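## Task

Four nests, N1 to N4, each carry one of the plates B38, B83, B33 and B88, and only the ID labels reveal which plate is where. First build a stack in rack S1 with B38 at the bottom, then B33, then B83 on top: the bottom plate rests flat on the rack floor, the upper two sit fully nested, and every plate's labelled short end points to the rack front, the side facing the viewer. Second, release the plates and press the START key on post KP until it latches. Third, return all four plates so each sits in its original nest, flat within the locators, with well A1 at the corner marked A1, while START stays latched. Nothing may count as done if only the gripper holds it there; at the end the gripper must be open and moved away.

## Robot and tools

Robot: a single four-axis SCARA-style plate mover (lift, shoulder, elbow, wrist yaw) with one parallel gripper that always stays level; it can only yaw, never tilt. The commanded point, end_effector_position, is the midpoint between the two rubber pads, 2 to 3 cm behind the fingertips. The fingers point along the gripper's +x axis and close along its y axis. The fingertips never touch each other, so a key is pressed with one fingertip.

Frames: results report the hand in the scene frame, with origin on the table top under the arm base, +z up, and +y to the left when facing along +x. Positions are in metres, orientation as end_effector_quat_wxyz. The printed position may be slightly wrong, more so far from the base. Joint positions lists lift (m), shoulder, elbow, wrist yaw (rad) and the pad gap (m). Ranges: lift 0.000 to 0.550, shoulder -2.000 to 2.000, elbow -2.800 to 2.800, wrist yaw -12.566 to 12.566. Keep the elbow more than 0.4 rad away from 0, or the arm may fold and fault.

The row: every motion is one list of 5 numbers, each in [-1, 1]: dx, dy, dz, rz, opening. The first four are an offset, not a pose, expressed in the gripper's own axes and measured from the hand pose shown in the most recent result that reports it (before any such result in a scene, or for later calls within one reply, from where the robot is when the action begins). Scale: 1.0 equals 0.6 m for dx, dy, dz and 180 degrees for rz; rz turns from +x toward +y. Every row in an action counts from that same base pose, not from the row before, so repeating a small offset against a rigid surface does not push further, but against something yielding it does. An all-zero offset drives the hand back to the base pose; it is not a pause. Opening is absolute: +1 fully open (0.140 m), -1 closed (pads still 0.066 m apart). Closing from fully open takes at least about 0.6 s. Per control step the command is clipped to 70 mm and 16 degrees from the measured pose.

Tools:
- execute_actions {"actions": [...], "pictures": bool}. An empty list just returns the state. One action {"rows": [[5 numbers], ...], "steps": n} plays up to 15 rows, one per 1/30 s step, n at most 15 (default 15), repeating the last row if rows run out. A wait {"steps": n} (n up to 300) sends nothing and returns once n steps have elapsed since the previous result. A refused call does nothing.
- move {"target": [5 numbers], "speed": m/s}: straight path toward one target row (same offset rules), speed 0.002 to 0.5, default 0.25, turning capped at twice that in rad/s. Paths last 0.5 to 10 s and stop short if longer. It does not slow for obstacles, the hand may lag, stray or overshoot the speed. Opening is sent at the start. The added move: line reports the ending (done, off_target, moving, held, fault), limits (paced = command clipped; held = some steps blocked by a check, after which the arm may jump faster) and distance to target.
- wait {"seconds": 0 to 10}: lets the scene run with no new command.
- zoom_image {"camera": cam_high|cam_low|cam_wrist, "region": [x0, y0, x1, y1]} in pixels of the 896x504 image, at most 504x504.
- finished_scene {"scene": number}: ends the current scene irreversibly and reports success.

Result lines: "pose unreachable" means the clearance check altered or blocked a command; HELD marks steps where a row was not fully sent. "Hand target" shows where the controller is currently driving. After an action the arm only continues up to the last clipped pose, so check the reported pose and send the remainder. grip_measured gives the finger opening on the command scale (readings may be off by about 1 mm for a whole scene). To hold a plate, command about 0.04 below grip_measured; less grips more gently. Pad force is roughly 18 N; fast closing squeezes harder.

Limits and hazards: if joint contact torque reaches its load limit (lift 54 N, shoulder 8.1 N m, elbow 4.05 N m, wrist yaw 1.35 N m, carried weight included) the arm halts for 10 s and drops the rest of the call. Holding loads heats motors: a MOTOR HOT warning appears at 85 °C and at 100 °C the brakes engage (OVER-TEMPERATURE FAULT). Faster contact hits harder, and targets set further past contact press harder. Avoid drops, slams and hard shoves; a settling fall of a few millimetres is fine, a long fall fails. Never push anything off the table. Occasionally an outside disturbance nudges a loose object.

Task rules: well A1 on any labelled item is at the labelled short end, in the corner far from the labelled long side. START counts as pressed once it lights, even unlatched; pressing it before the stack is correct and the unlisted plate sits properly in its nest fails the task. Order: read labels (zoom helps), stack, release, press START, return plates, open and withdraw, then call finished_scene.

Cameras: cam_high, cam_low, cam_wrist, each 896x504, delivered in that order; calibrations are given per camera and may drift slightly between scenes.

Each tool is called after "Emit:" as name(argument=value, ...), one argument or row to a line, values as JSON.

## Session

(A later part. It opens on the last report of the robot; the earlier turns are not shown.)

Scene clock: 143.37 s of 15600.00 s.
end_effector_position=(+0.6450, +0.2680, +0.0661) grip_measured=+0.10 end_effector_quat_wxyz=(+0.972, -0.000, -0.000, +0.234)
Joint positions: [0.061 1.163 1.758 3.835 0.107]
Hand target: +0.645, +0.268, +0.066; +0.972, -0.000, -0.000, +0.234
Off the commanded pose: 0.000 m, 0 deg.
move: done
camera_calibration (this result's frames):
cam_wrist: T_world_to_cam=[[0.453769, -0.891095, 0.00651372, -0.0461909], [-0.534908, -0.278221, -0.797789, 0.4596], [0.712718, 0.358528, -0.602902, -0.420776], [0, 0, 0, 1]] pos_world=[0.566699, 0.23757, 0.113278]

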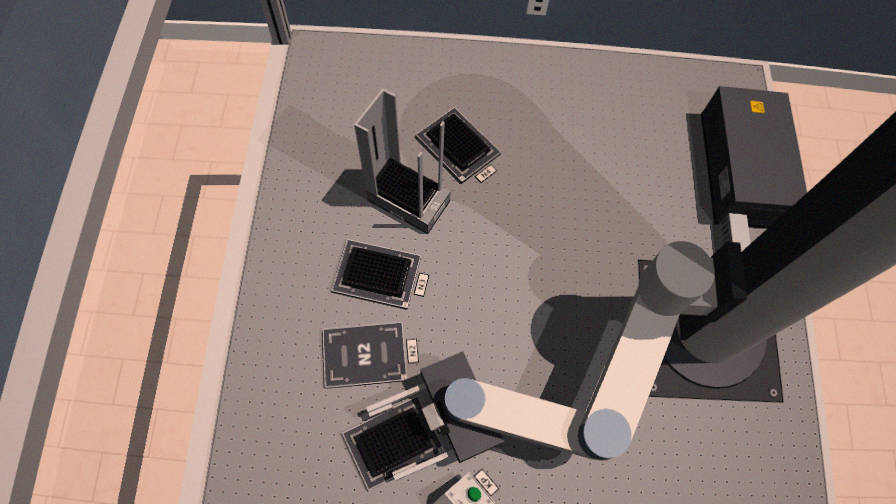

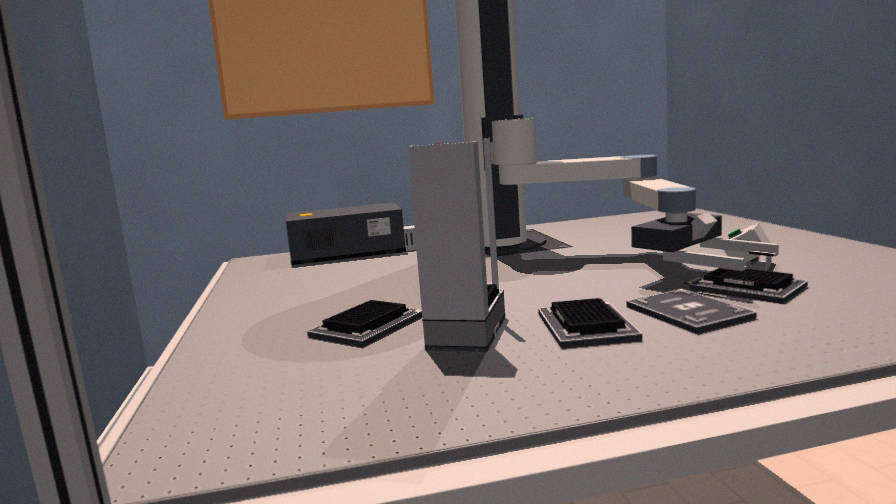

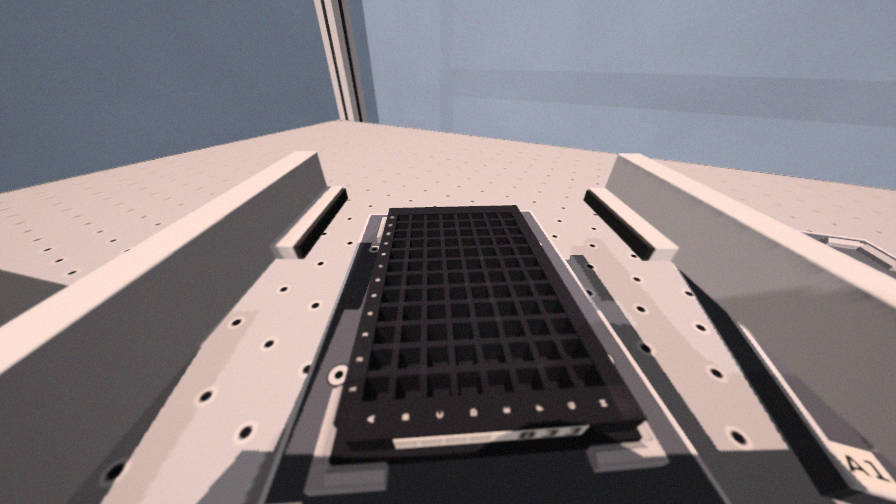

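Emit:
move(
  target=[-0.002,0.002,-0.045,0.018,0.1],
  speed=0.05,
)

Scene clock: 149.60 s of 15600.00 s.
end_effector_position=(+0.6433, +0.2686, +0.0390) grip_measured=+0.10 end_effector_quat_wxyz=(+0.965, -0.000, -0.000, +0.261)
Joint positions: [0.034 1.15  1.75  3.912 0.107]
Hand target: +0.643, +0.269, +0.039; +0.965, -0.000, -0.000, +0.261
Off the commanded pose: 0.000 m, 0 deg.
After step 90, 2.40 s passed at rest.
move: done
camera_calibration (this result's frames):
cam_wrist: T_world_to_cam=[[0.503316, -0.864078, 0.00651372, -0.0839232], [-0.518361, -0.307954, -0.797789, 0.434633], [0.691357, 0.398164, -0.602902, -0.43304], [0, 0, 0, 1]] pos_world=[0.566922, 0.233752, 0.0862107]

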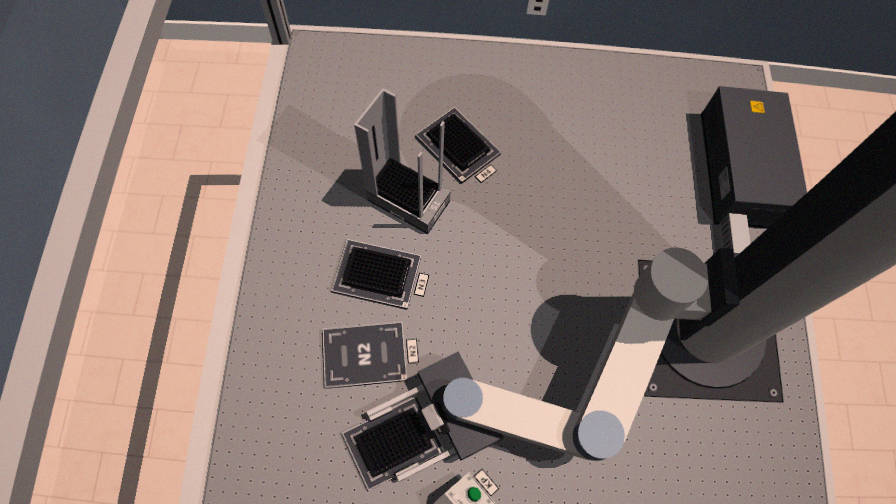

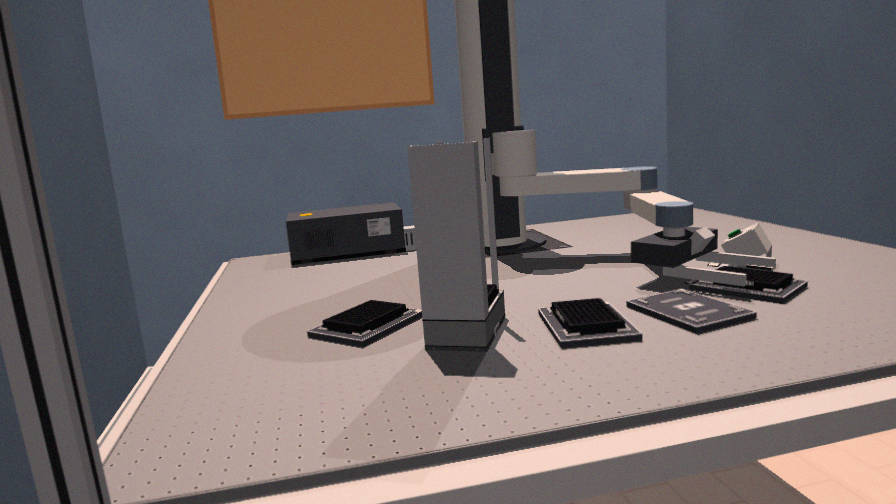

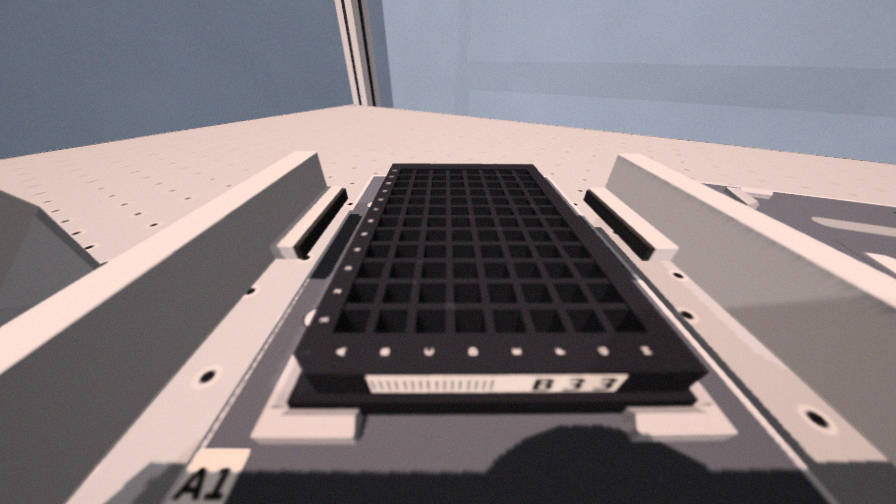

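Emit:
move(
  target=[0,-0.0017,-0.01,0,0.1],
  speed=0.03,
)

Emit:
move(
  target=[0,0,0,0,-0.5],
)

Emit:
move(
  target=[0,0,0,0,-0.62],
)

Emit:
move(
  target=[0,0,0.505,0,-0.62],
  speed=0.15,
)

Scene clock: 156.73 s of 15600.00 s.
end_effector_position=(+0.6438, +0.2677, +0.0330) grip_measured=+0.10 end_effector_quat_wxyz=(+0.965, -0.000, -0.000, +0.261)
Joint positions: [0.028 1.147 1.75  3.915 0.107]
Hand target: +0.644, +0.268, +0.033; +0.965, -0.000, -0.000, +0.261
Off the commanded pose: 0.000 m, 0 deg.
After step 90, 3.43 s passed at rest.
move: done
camera_calibration (this result's frames):
cam_wrist: T_world_to_cam=[[0.503206, -0.864142, 0.00651372, -0.0847788], [-0.5184, -0.307887, -0.797789, 0.42985], [0.691408, 0.398075, -0.602902, -0.43666], [0, 0, 0, 1]] pos_world=[0.567406, 0.232908, 0.0802187]

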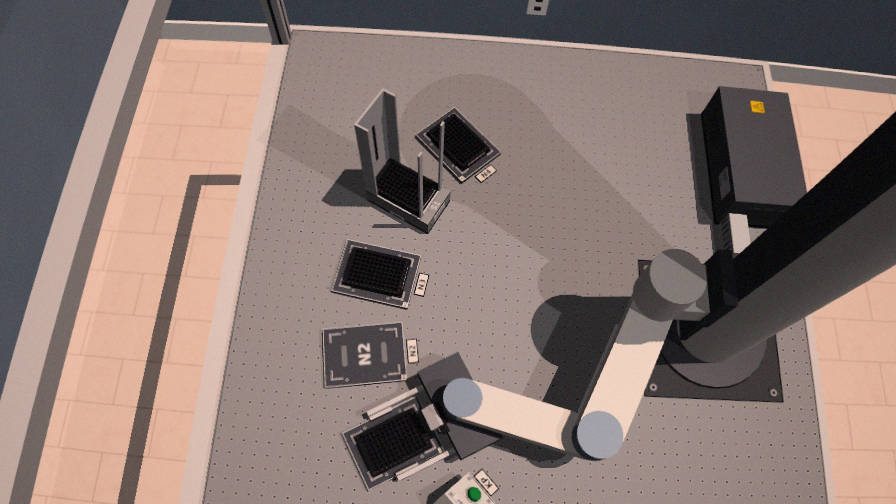

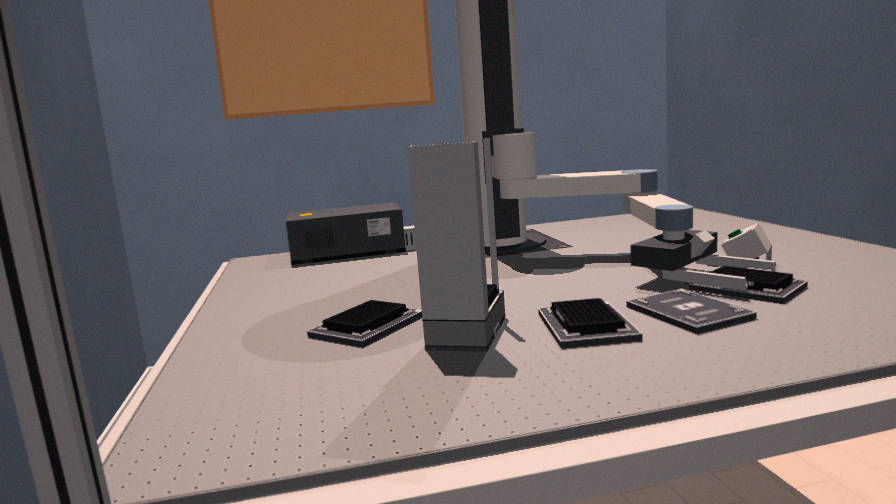

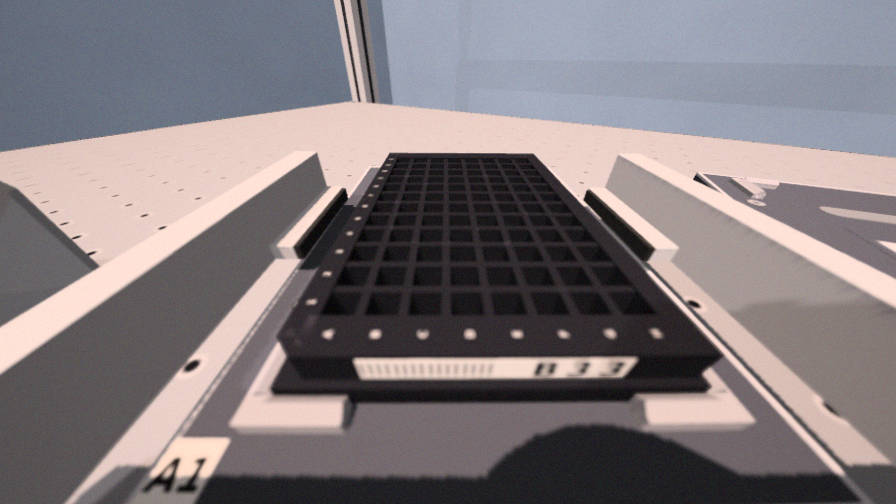

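Scene clock: 157.23 s of 15600.00 s.
end_effector_position=(+0.6438, +0.2677, +0.0330) grip_measured=-0.50 end_effector_quat_wxyz=(+0.965, -0.000, -0.000, +0.261)
Joint positions: [0.028 1.147 1.75  3.915 0.085]
Hand target: +0.644, +0.268, +0.033; +0.965, -0.000, -0.000, +0.261
Off the commanded pose: 0.000 m, 0 deg.
move: done
camera_calibration (this result's frames):
cam_wrist: T_world_to_cam=[[0.503157, -0.86417, 0.00651372, -0.0847494], [-0.518417, -0.307858, -0.797789, 0.429865], [0.691431, 0.398036, -0.602902, -0.436651], [0, 0, 0, 1]] pos_world=[0.567405, 0.232902, 0.0802354]

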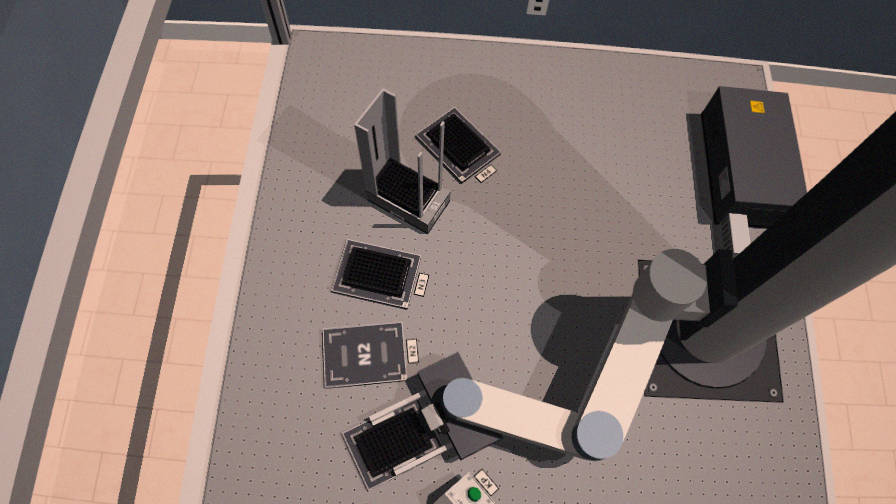

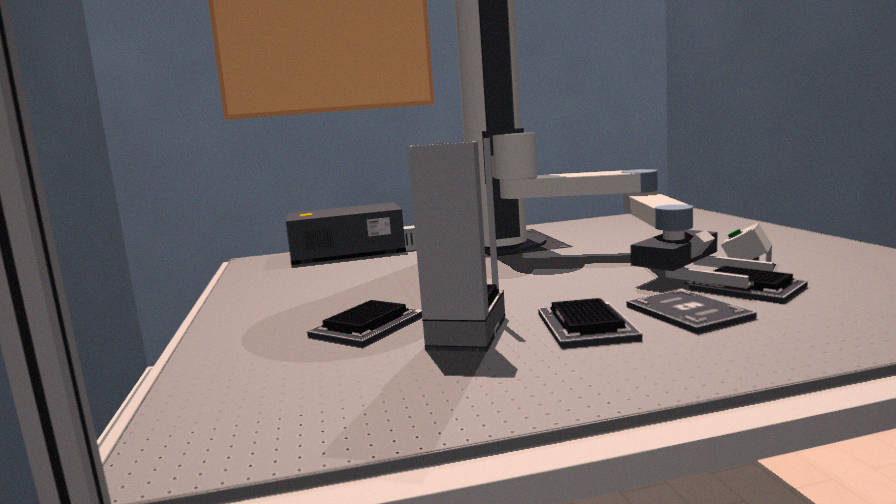

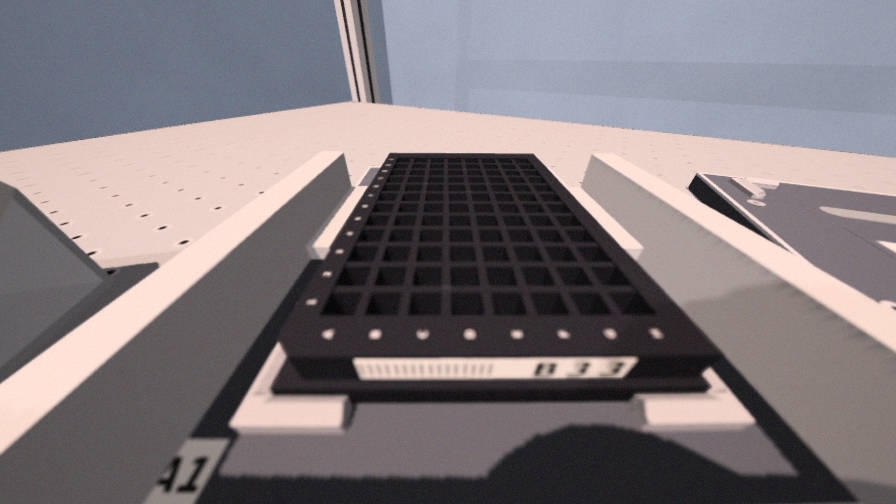

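Scene clock: 157.73 s of 15600.00 s.
end_effector_position=(+0.6438, +0.2677, +0.0331) grip_measured=-0.57 end_effector_quat_wxyz=(+0.965, -0.000, -0.000, +0.261)
Joint positions: [0.028 1.147 1.75  3.915 0.082]
Hand target: +0.644, +0.268, +0.033; +0.965, -0.000, -0.000, +0.261
Off the commanded pose: 0.000 m, 0 deg.
move: done
camera_calibration (this result's frames):
cam_wrist: T_world_to_cam=[[0.503126, -0.864188, 0.00651372, -0.0847343], [-0.518428, -0.30784, -0.797789, 0.4299], [0.691445, 0.398012, -0.602902, -0.436625], [0, 0, 0, 1]] pos_world=[0.567407, 0.232896, 0.0802793]

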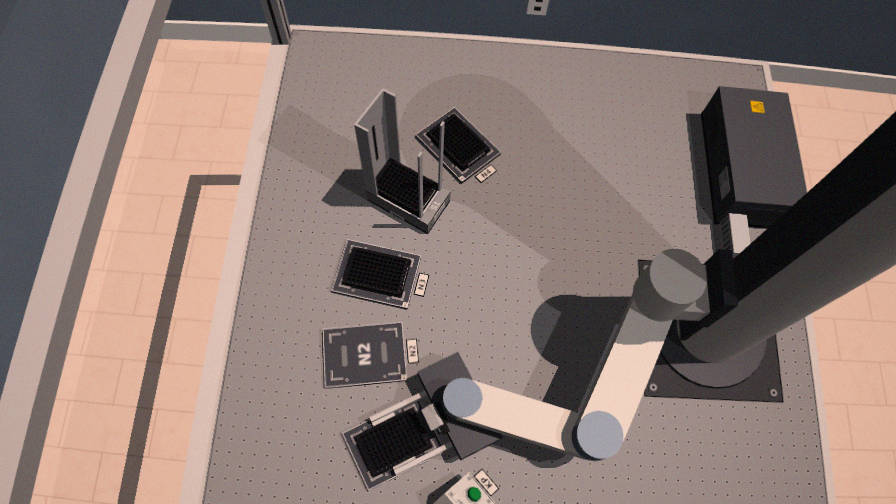

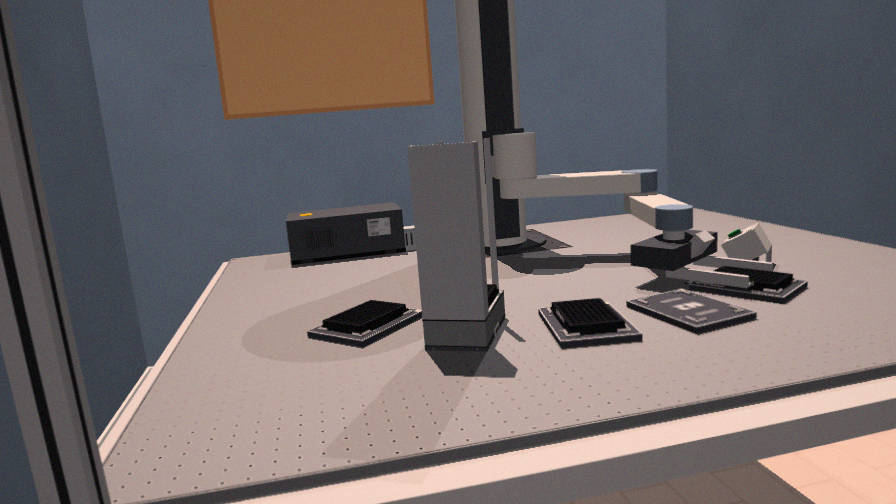

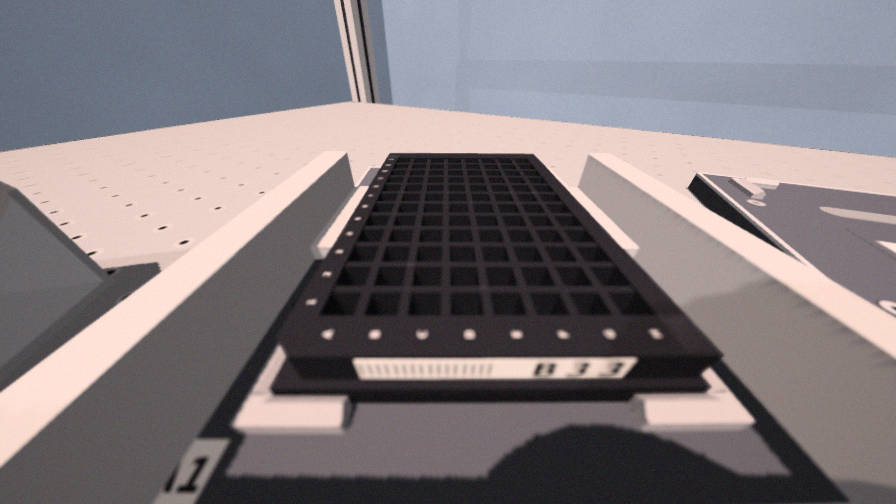

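Scene clock: 160.10 s of 15600.00 s.
end_effector_position=(+0.6438, +0.2677, +0.3361) grip_measured=-0.57 end_effector_quat_wxyz=(+0.965, -0.000, -0.000, +0.261)
Joint positions: [0.331 1.147 1.75  3.915 0.082]
Hand target: +0.644, +0.268, +0.336; +0.965, -0.000, -0.000, +0.261
Off the commanded pose: 0.000 m, 0 deg.
move: done
camera_calibration (this result's frames):
cam_wrist: T_world_to_cam=[[0.503142, -0.864179, 0.00651372, -0.0867153], [-0.518423, -0.307849, -0.797789, 0.671674], [0.691438, 0.398024, -0.602902, -0.253915], [0, 0, 0, 1]] pos_world=[0.567407, 0.232901, 0.383333]

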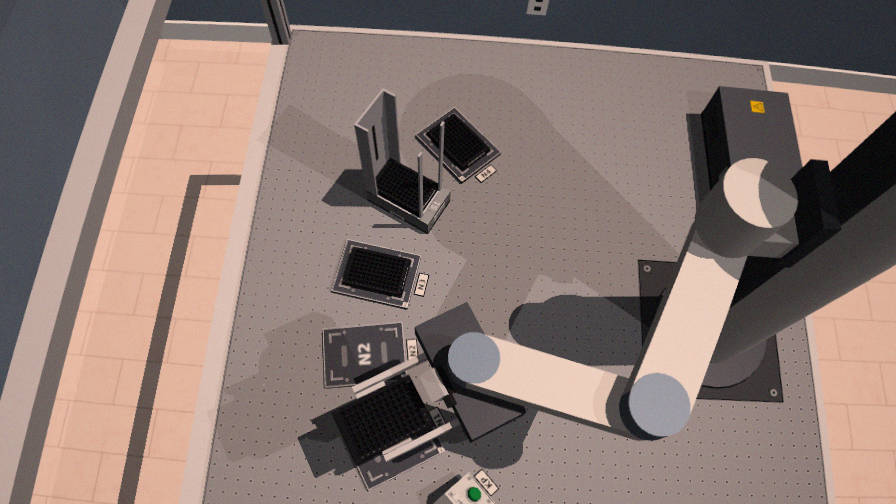

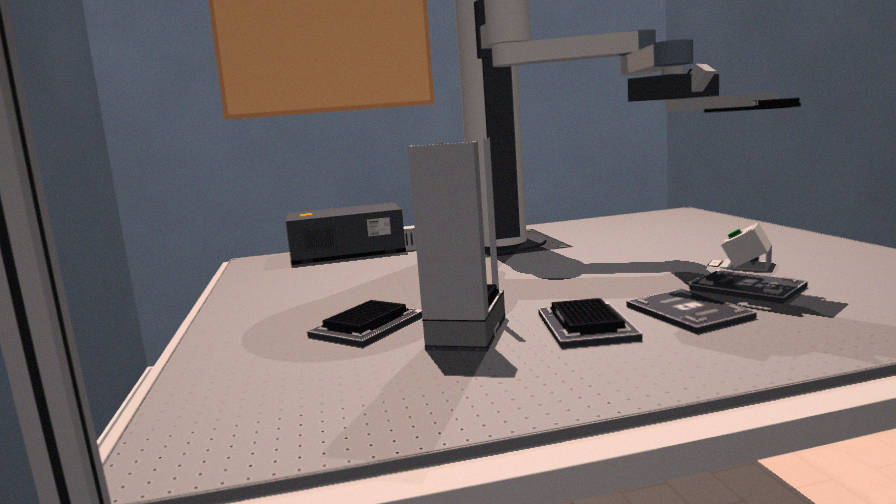

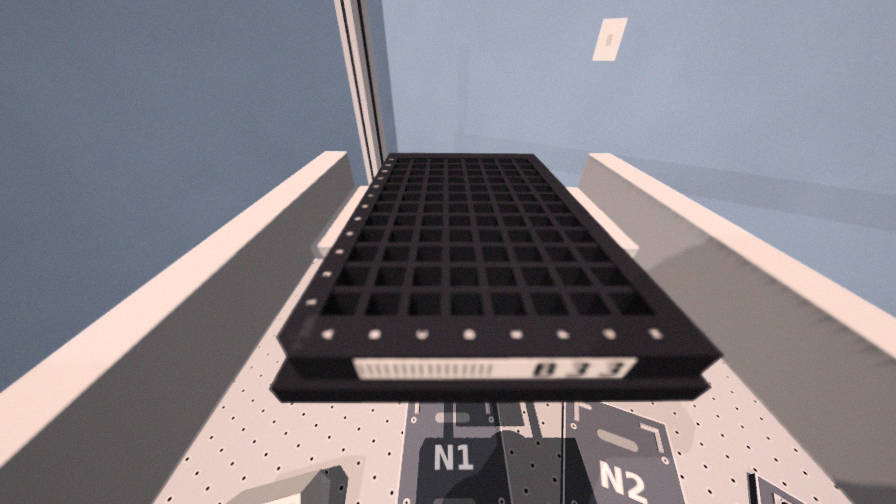

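Emit:
move(
  target=[-0.4101,-0.7745,0,-0.321,-0.62],
)

Emit:
move(
  target=[0,0,-0.018,0,-0.62],
  speed=0.02,
)

Scene clock: 167.40 s of 15600.00 s.
end_effector_position=(+0.6656, -0.2578, +0.3361) grip_measured=-0.57 end_effector_quat_wxyz=(+0.971, -0.000, -0.000, -0.238)
Joint positions: [0.331 0.108 1.839 3.856 0.082]
Hand target: +0.666, -0.258, +0.336; +0.971, -0.000, -0.000, -0.238
Off the commanded pose: 0.000 m, 0 deg.
After step 90, 1.77 s passed at rest.
move: done
camera_calibration (this result's frames):
cam_wrist: T_world_to_cam=[[-0.462901, -0.886386, 0.00651372, 0.0854946], [-0.536832, 0.274489, -0.797789, 0.683576], [0.705361, -0.372794, -0.602902, -0.267809], [0, 0, 0, 1]] pos_world=[0.595444, -0.211691, 0.38333]

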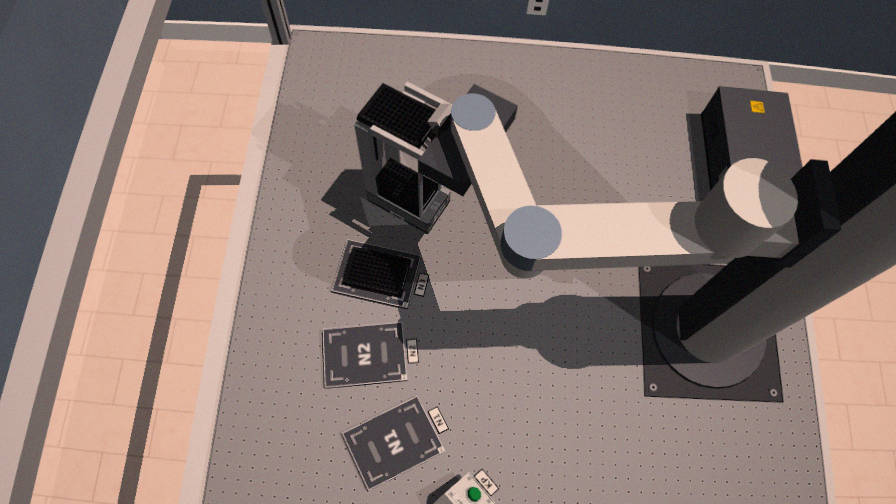

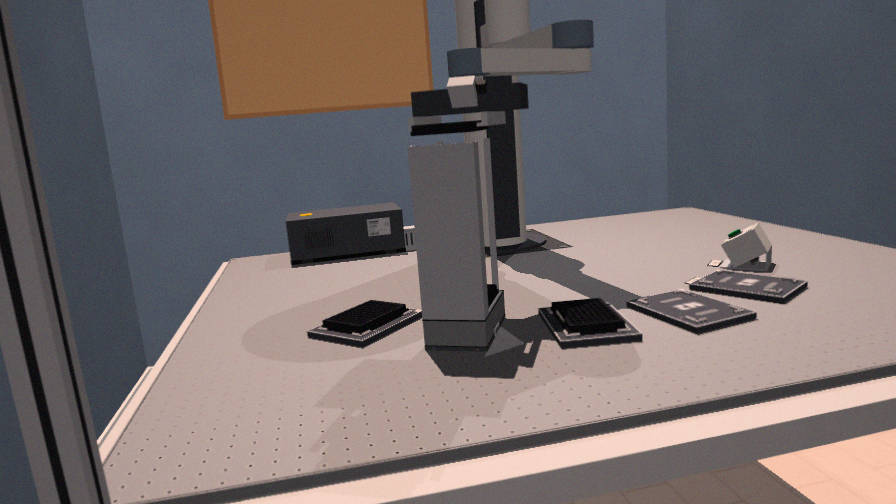

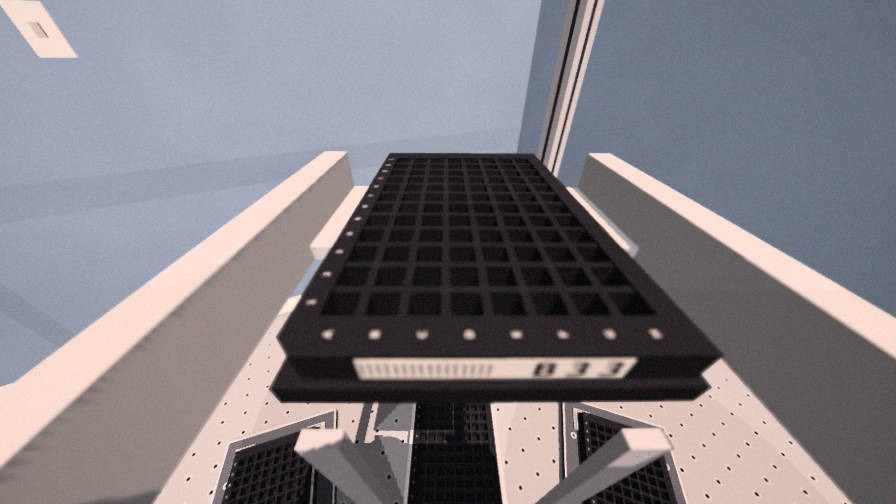

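Scene clock: 168.17 s of 15600.00 s.
end_effector_position=(+0.6656, -0.2578, +0.3253) grip_measured=-0.57 end_effector_quat_wxyz=(+0.971, -0.000, -0.000, -0.238)
Joint positions: [0.32  0.108 1.839 3.856 0.082]
Hand target: +0.666, -0.258, +0.325; +0.971, -0.000, -0.000, -0.238
Off the commanded pose: 0.000 m, 0 deg.
move: done
camera_calibration (this result's frames):
cam_wrist: T_world_to_cam=[[-0.462919, -0.886376, 0.00651372, 0.0855692], [-0.536826, 0.274501, -0.797789, 0.674918], [0.705353, -0.372809, -0.602902, -0.27435], [0, 0, 0, 1]] pos_world=[0.595439, -0.211699, 0.372478]

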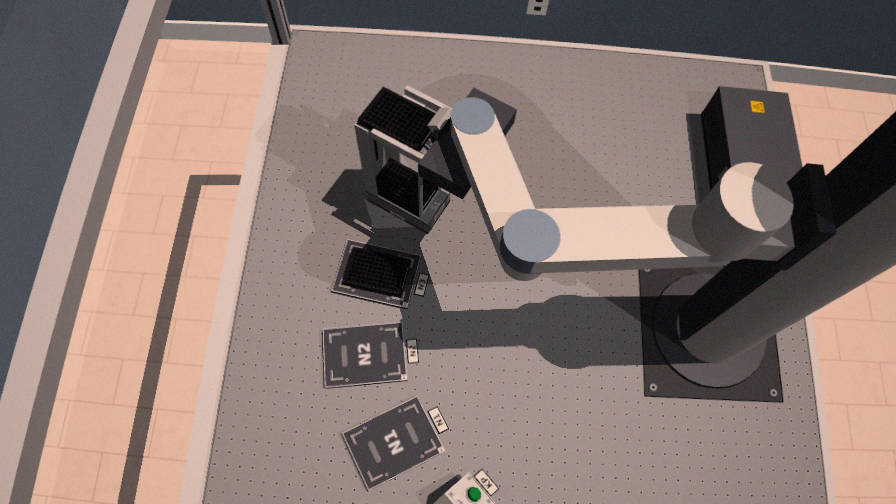

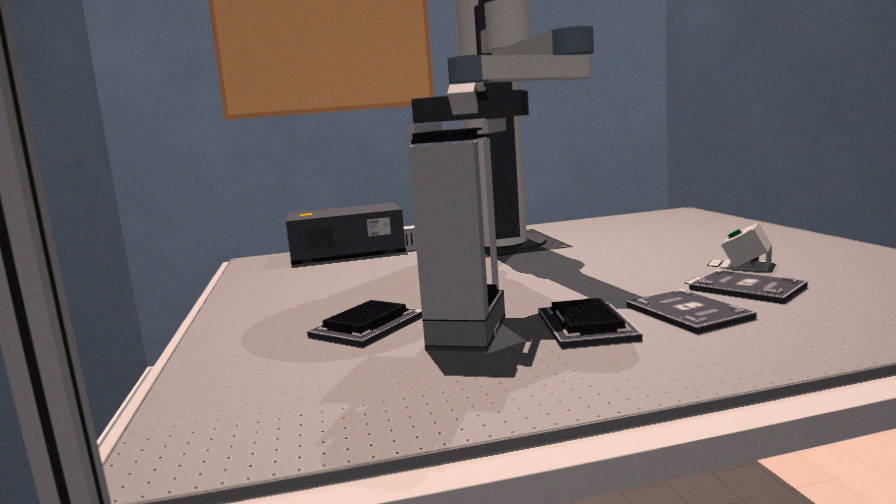

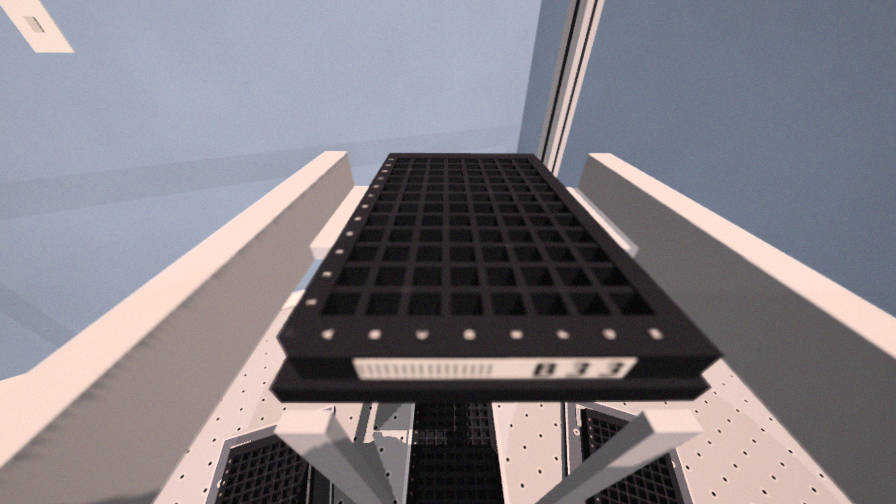

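Emit:
move(
  target=[0,0,-0.014,0,-0.62],
  speed=0.008,
)

Scene clock: 173.27 s of 15600.00 s.
end_effector_position=(+0.6656, -0.2578, +0.3169) grip_measured=-0.57 end_effector_quat_wxyz=(+0.971, -0.000, -0.000, -0.238)
Joint positions: [0.312 0.108 1.839 3.856 0.082]
Hand target: +0.666, -0.258, +0.317; +0.971, -0.000, -0.000, -0.238
Off the commanded pose: 0.000 m, 0 deg.
After step 90, 0.83 s passed at rest.
move: done
camera_calibration (this result's frames):
cam_wrist: T_world_to_cam=[[-0.462976, -0.886347, 0.00651372, 0.0856549], [-0.536809, 0.274535, -0.797789, 0.668219], [0.705329, -0.372853, -0.602902, -0.279401], [0, 0, 0, 1]] pos_world=[0.595432, -0.211705, 0.364088]

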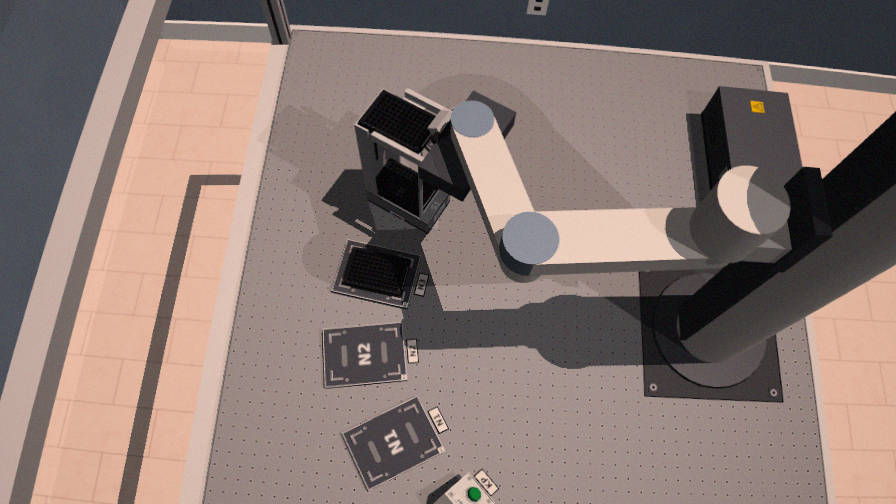

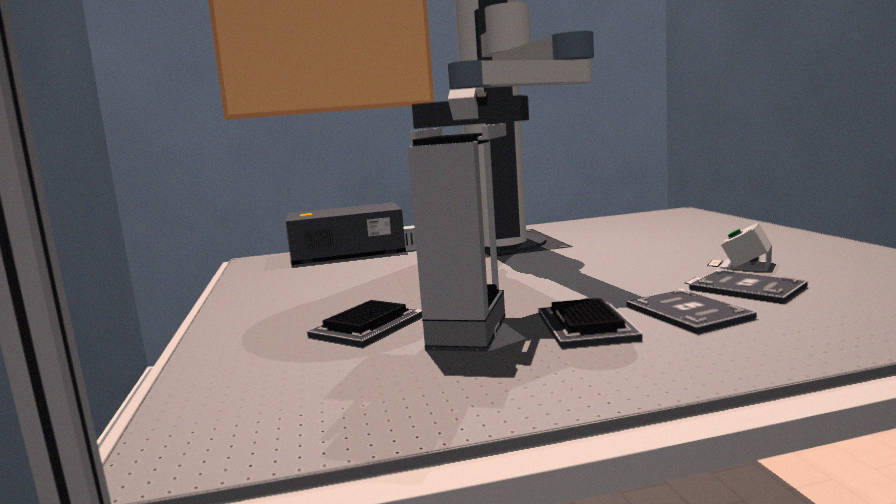

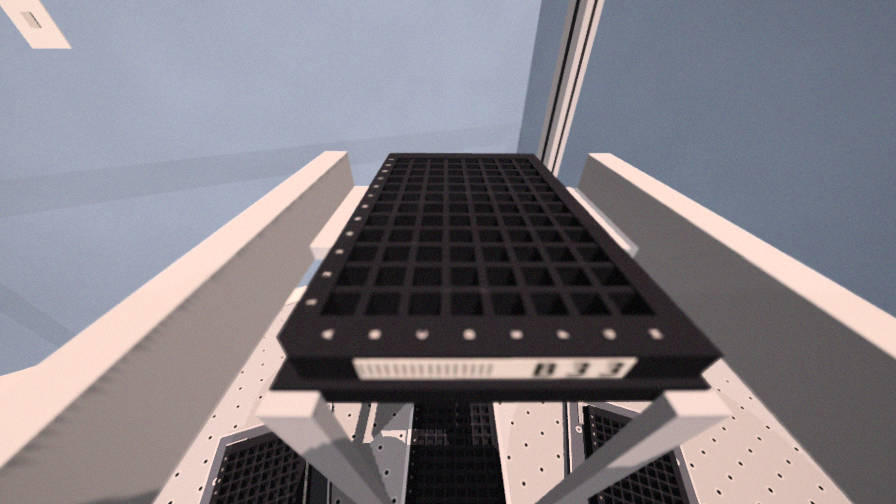

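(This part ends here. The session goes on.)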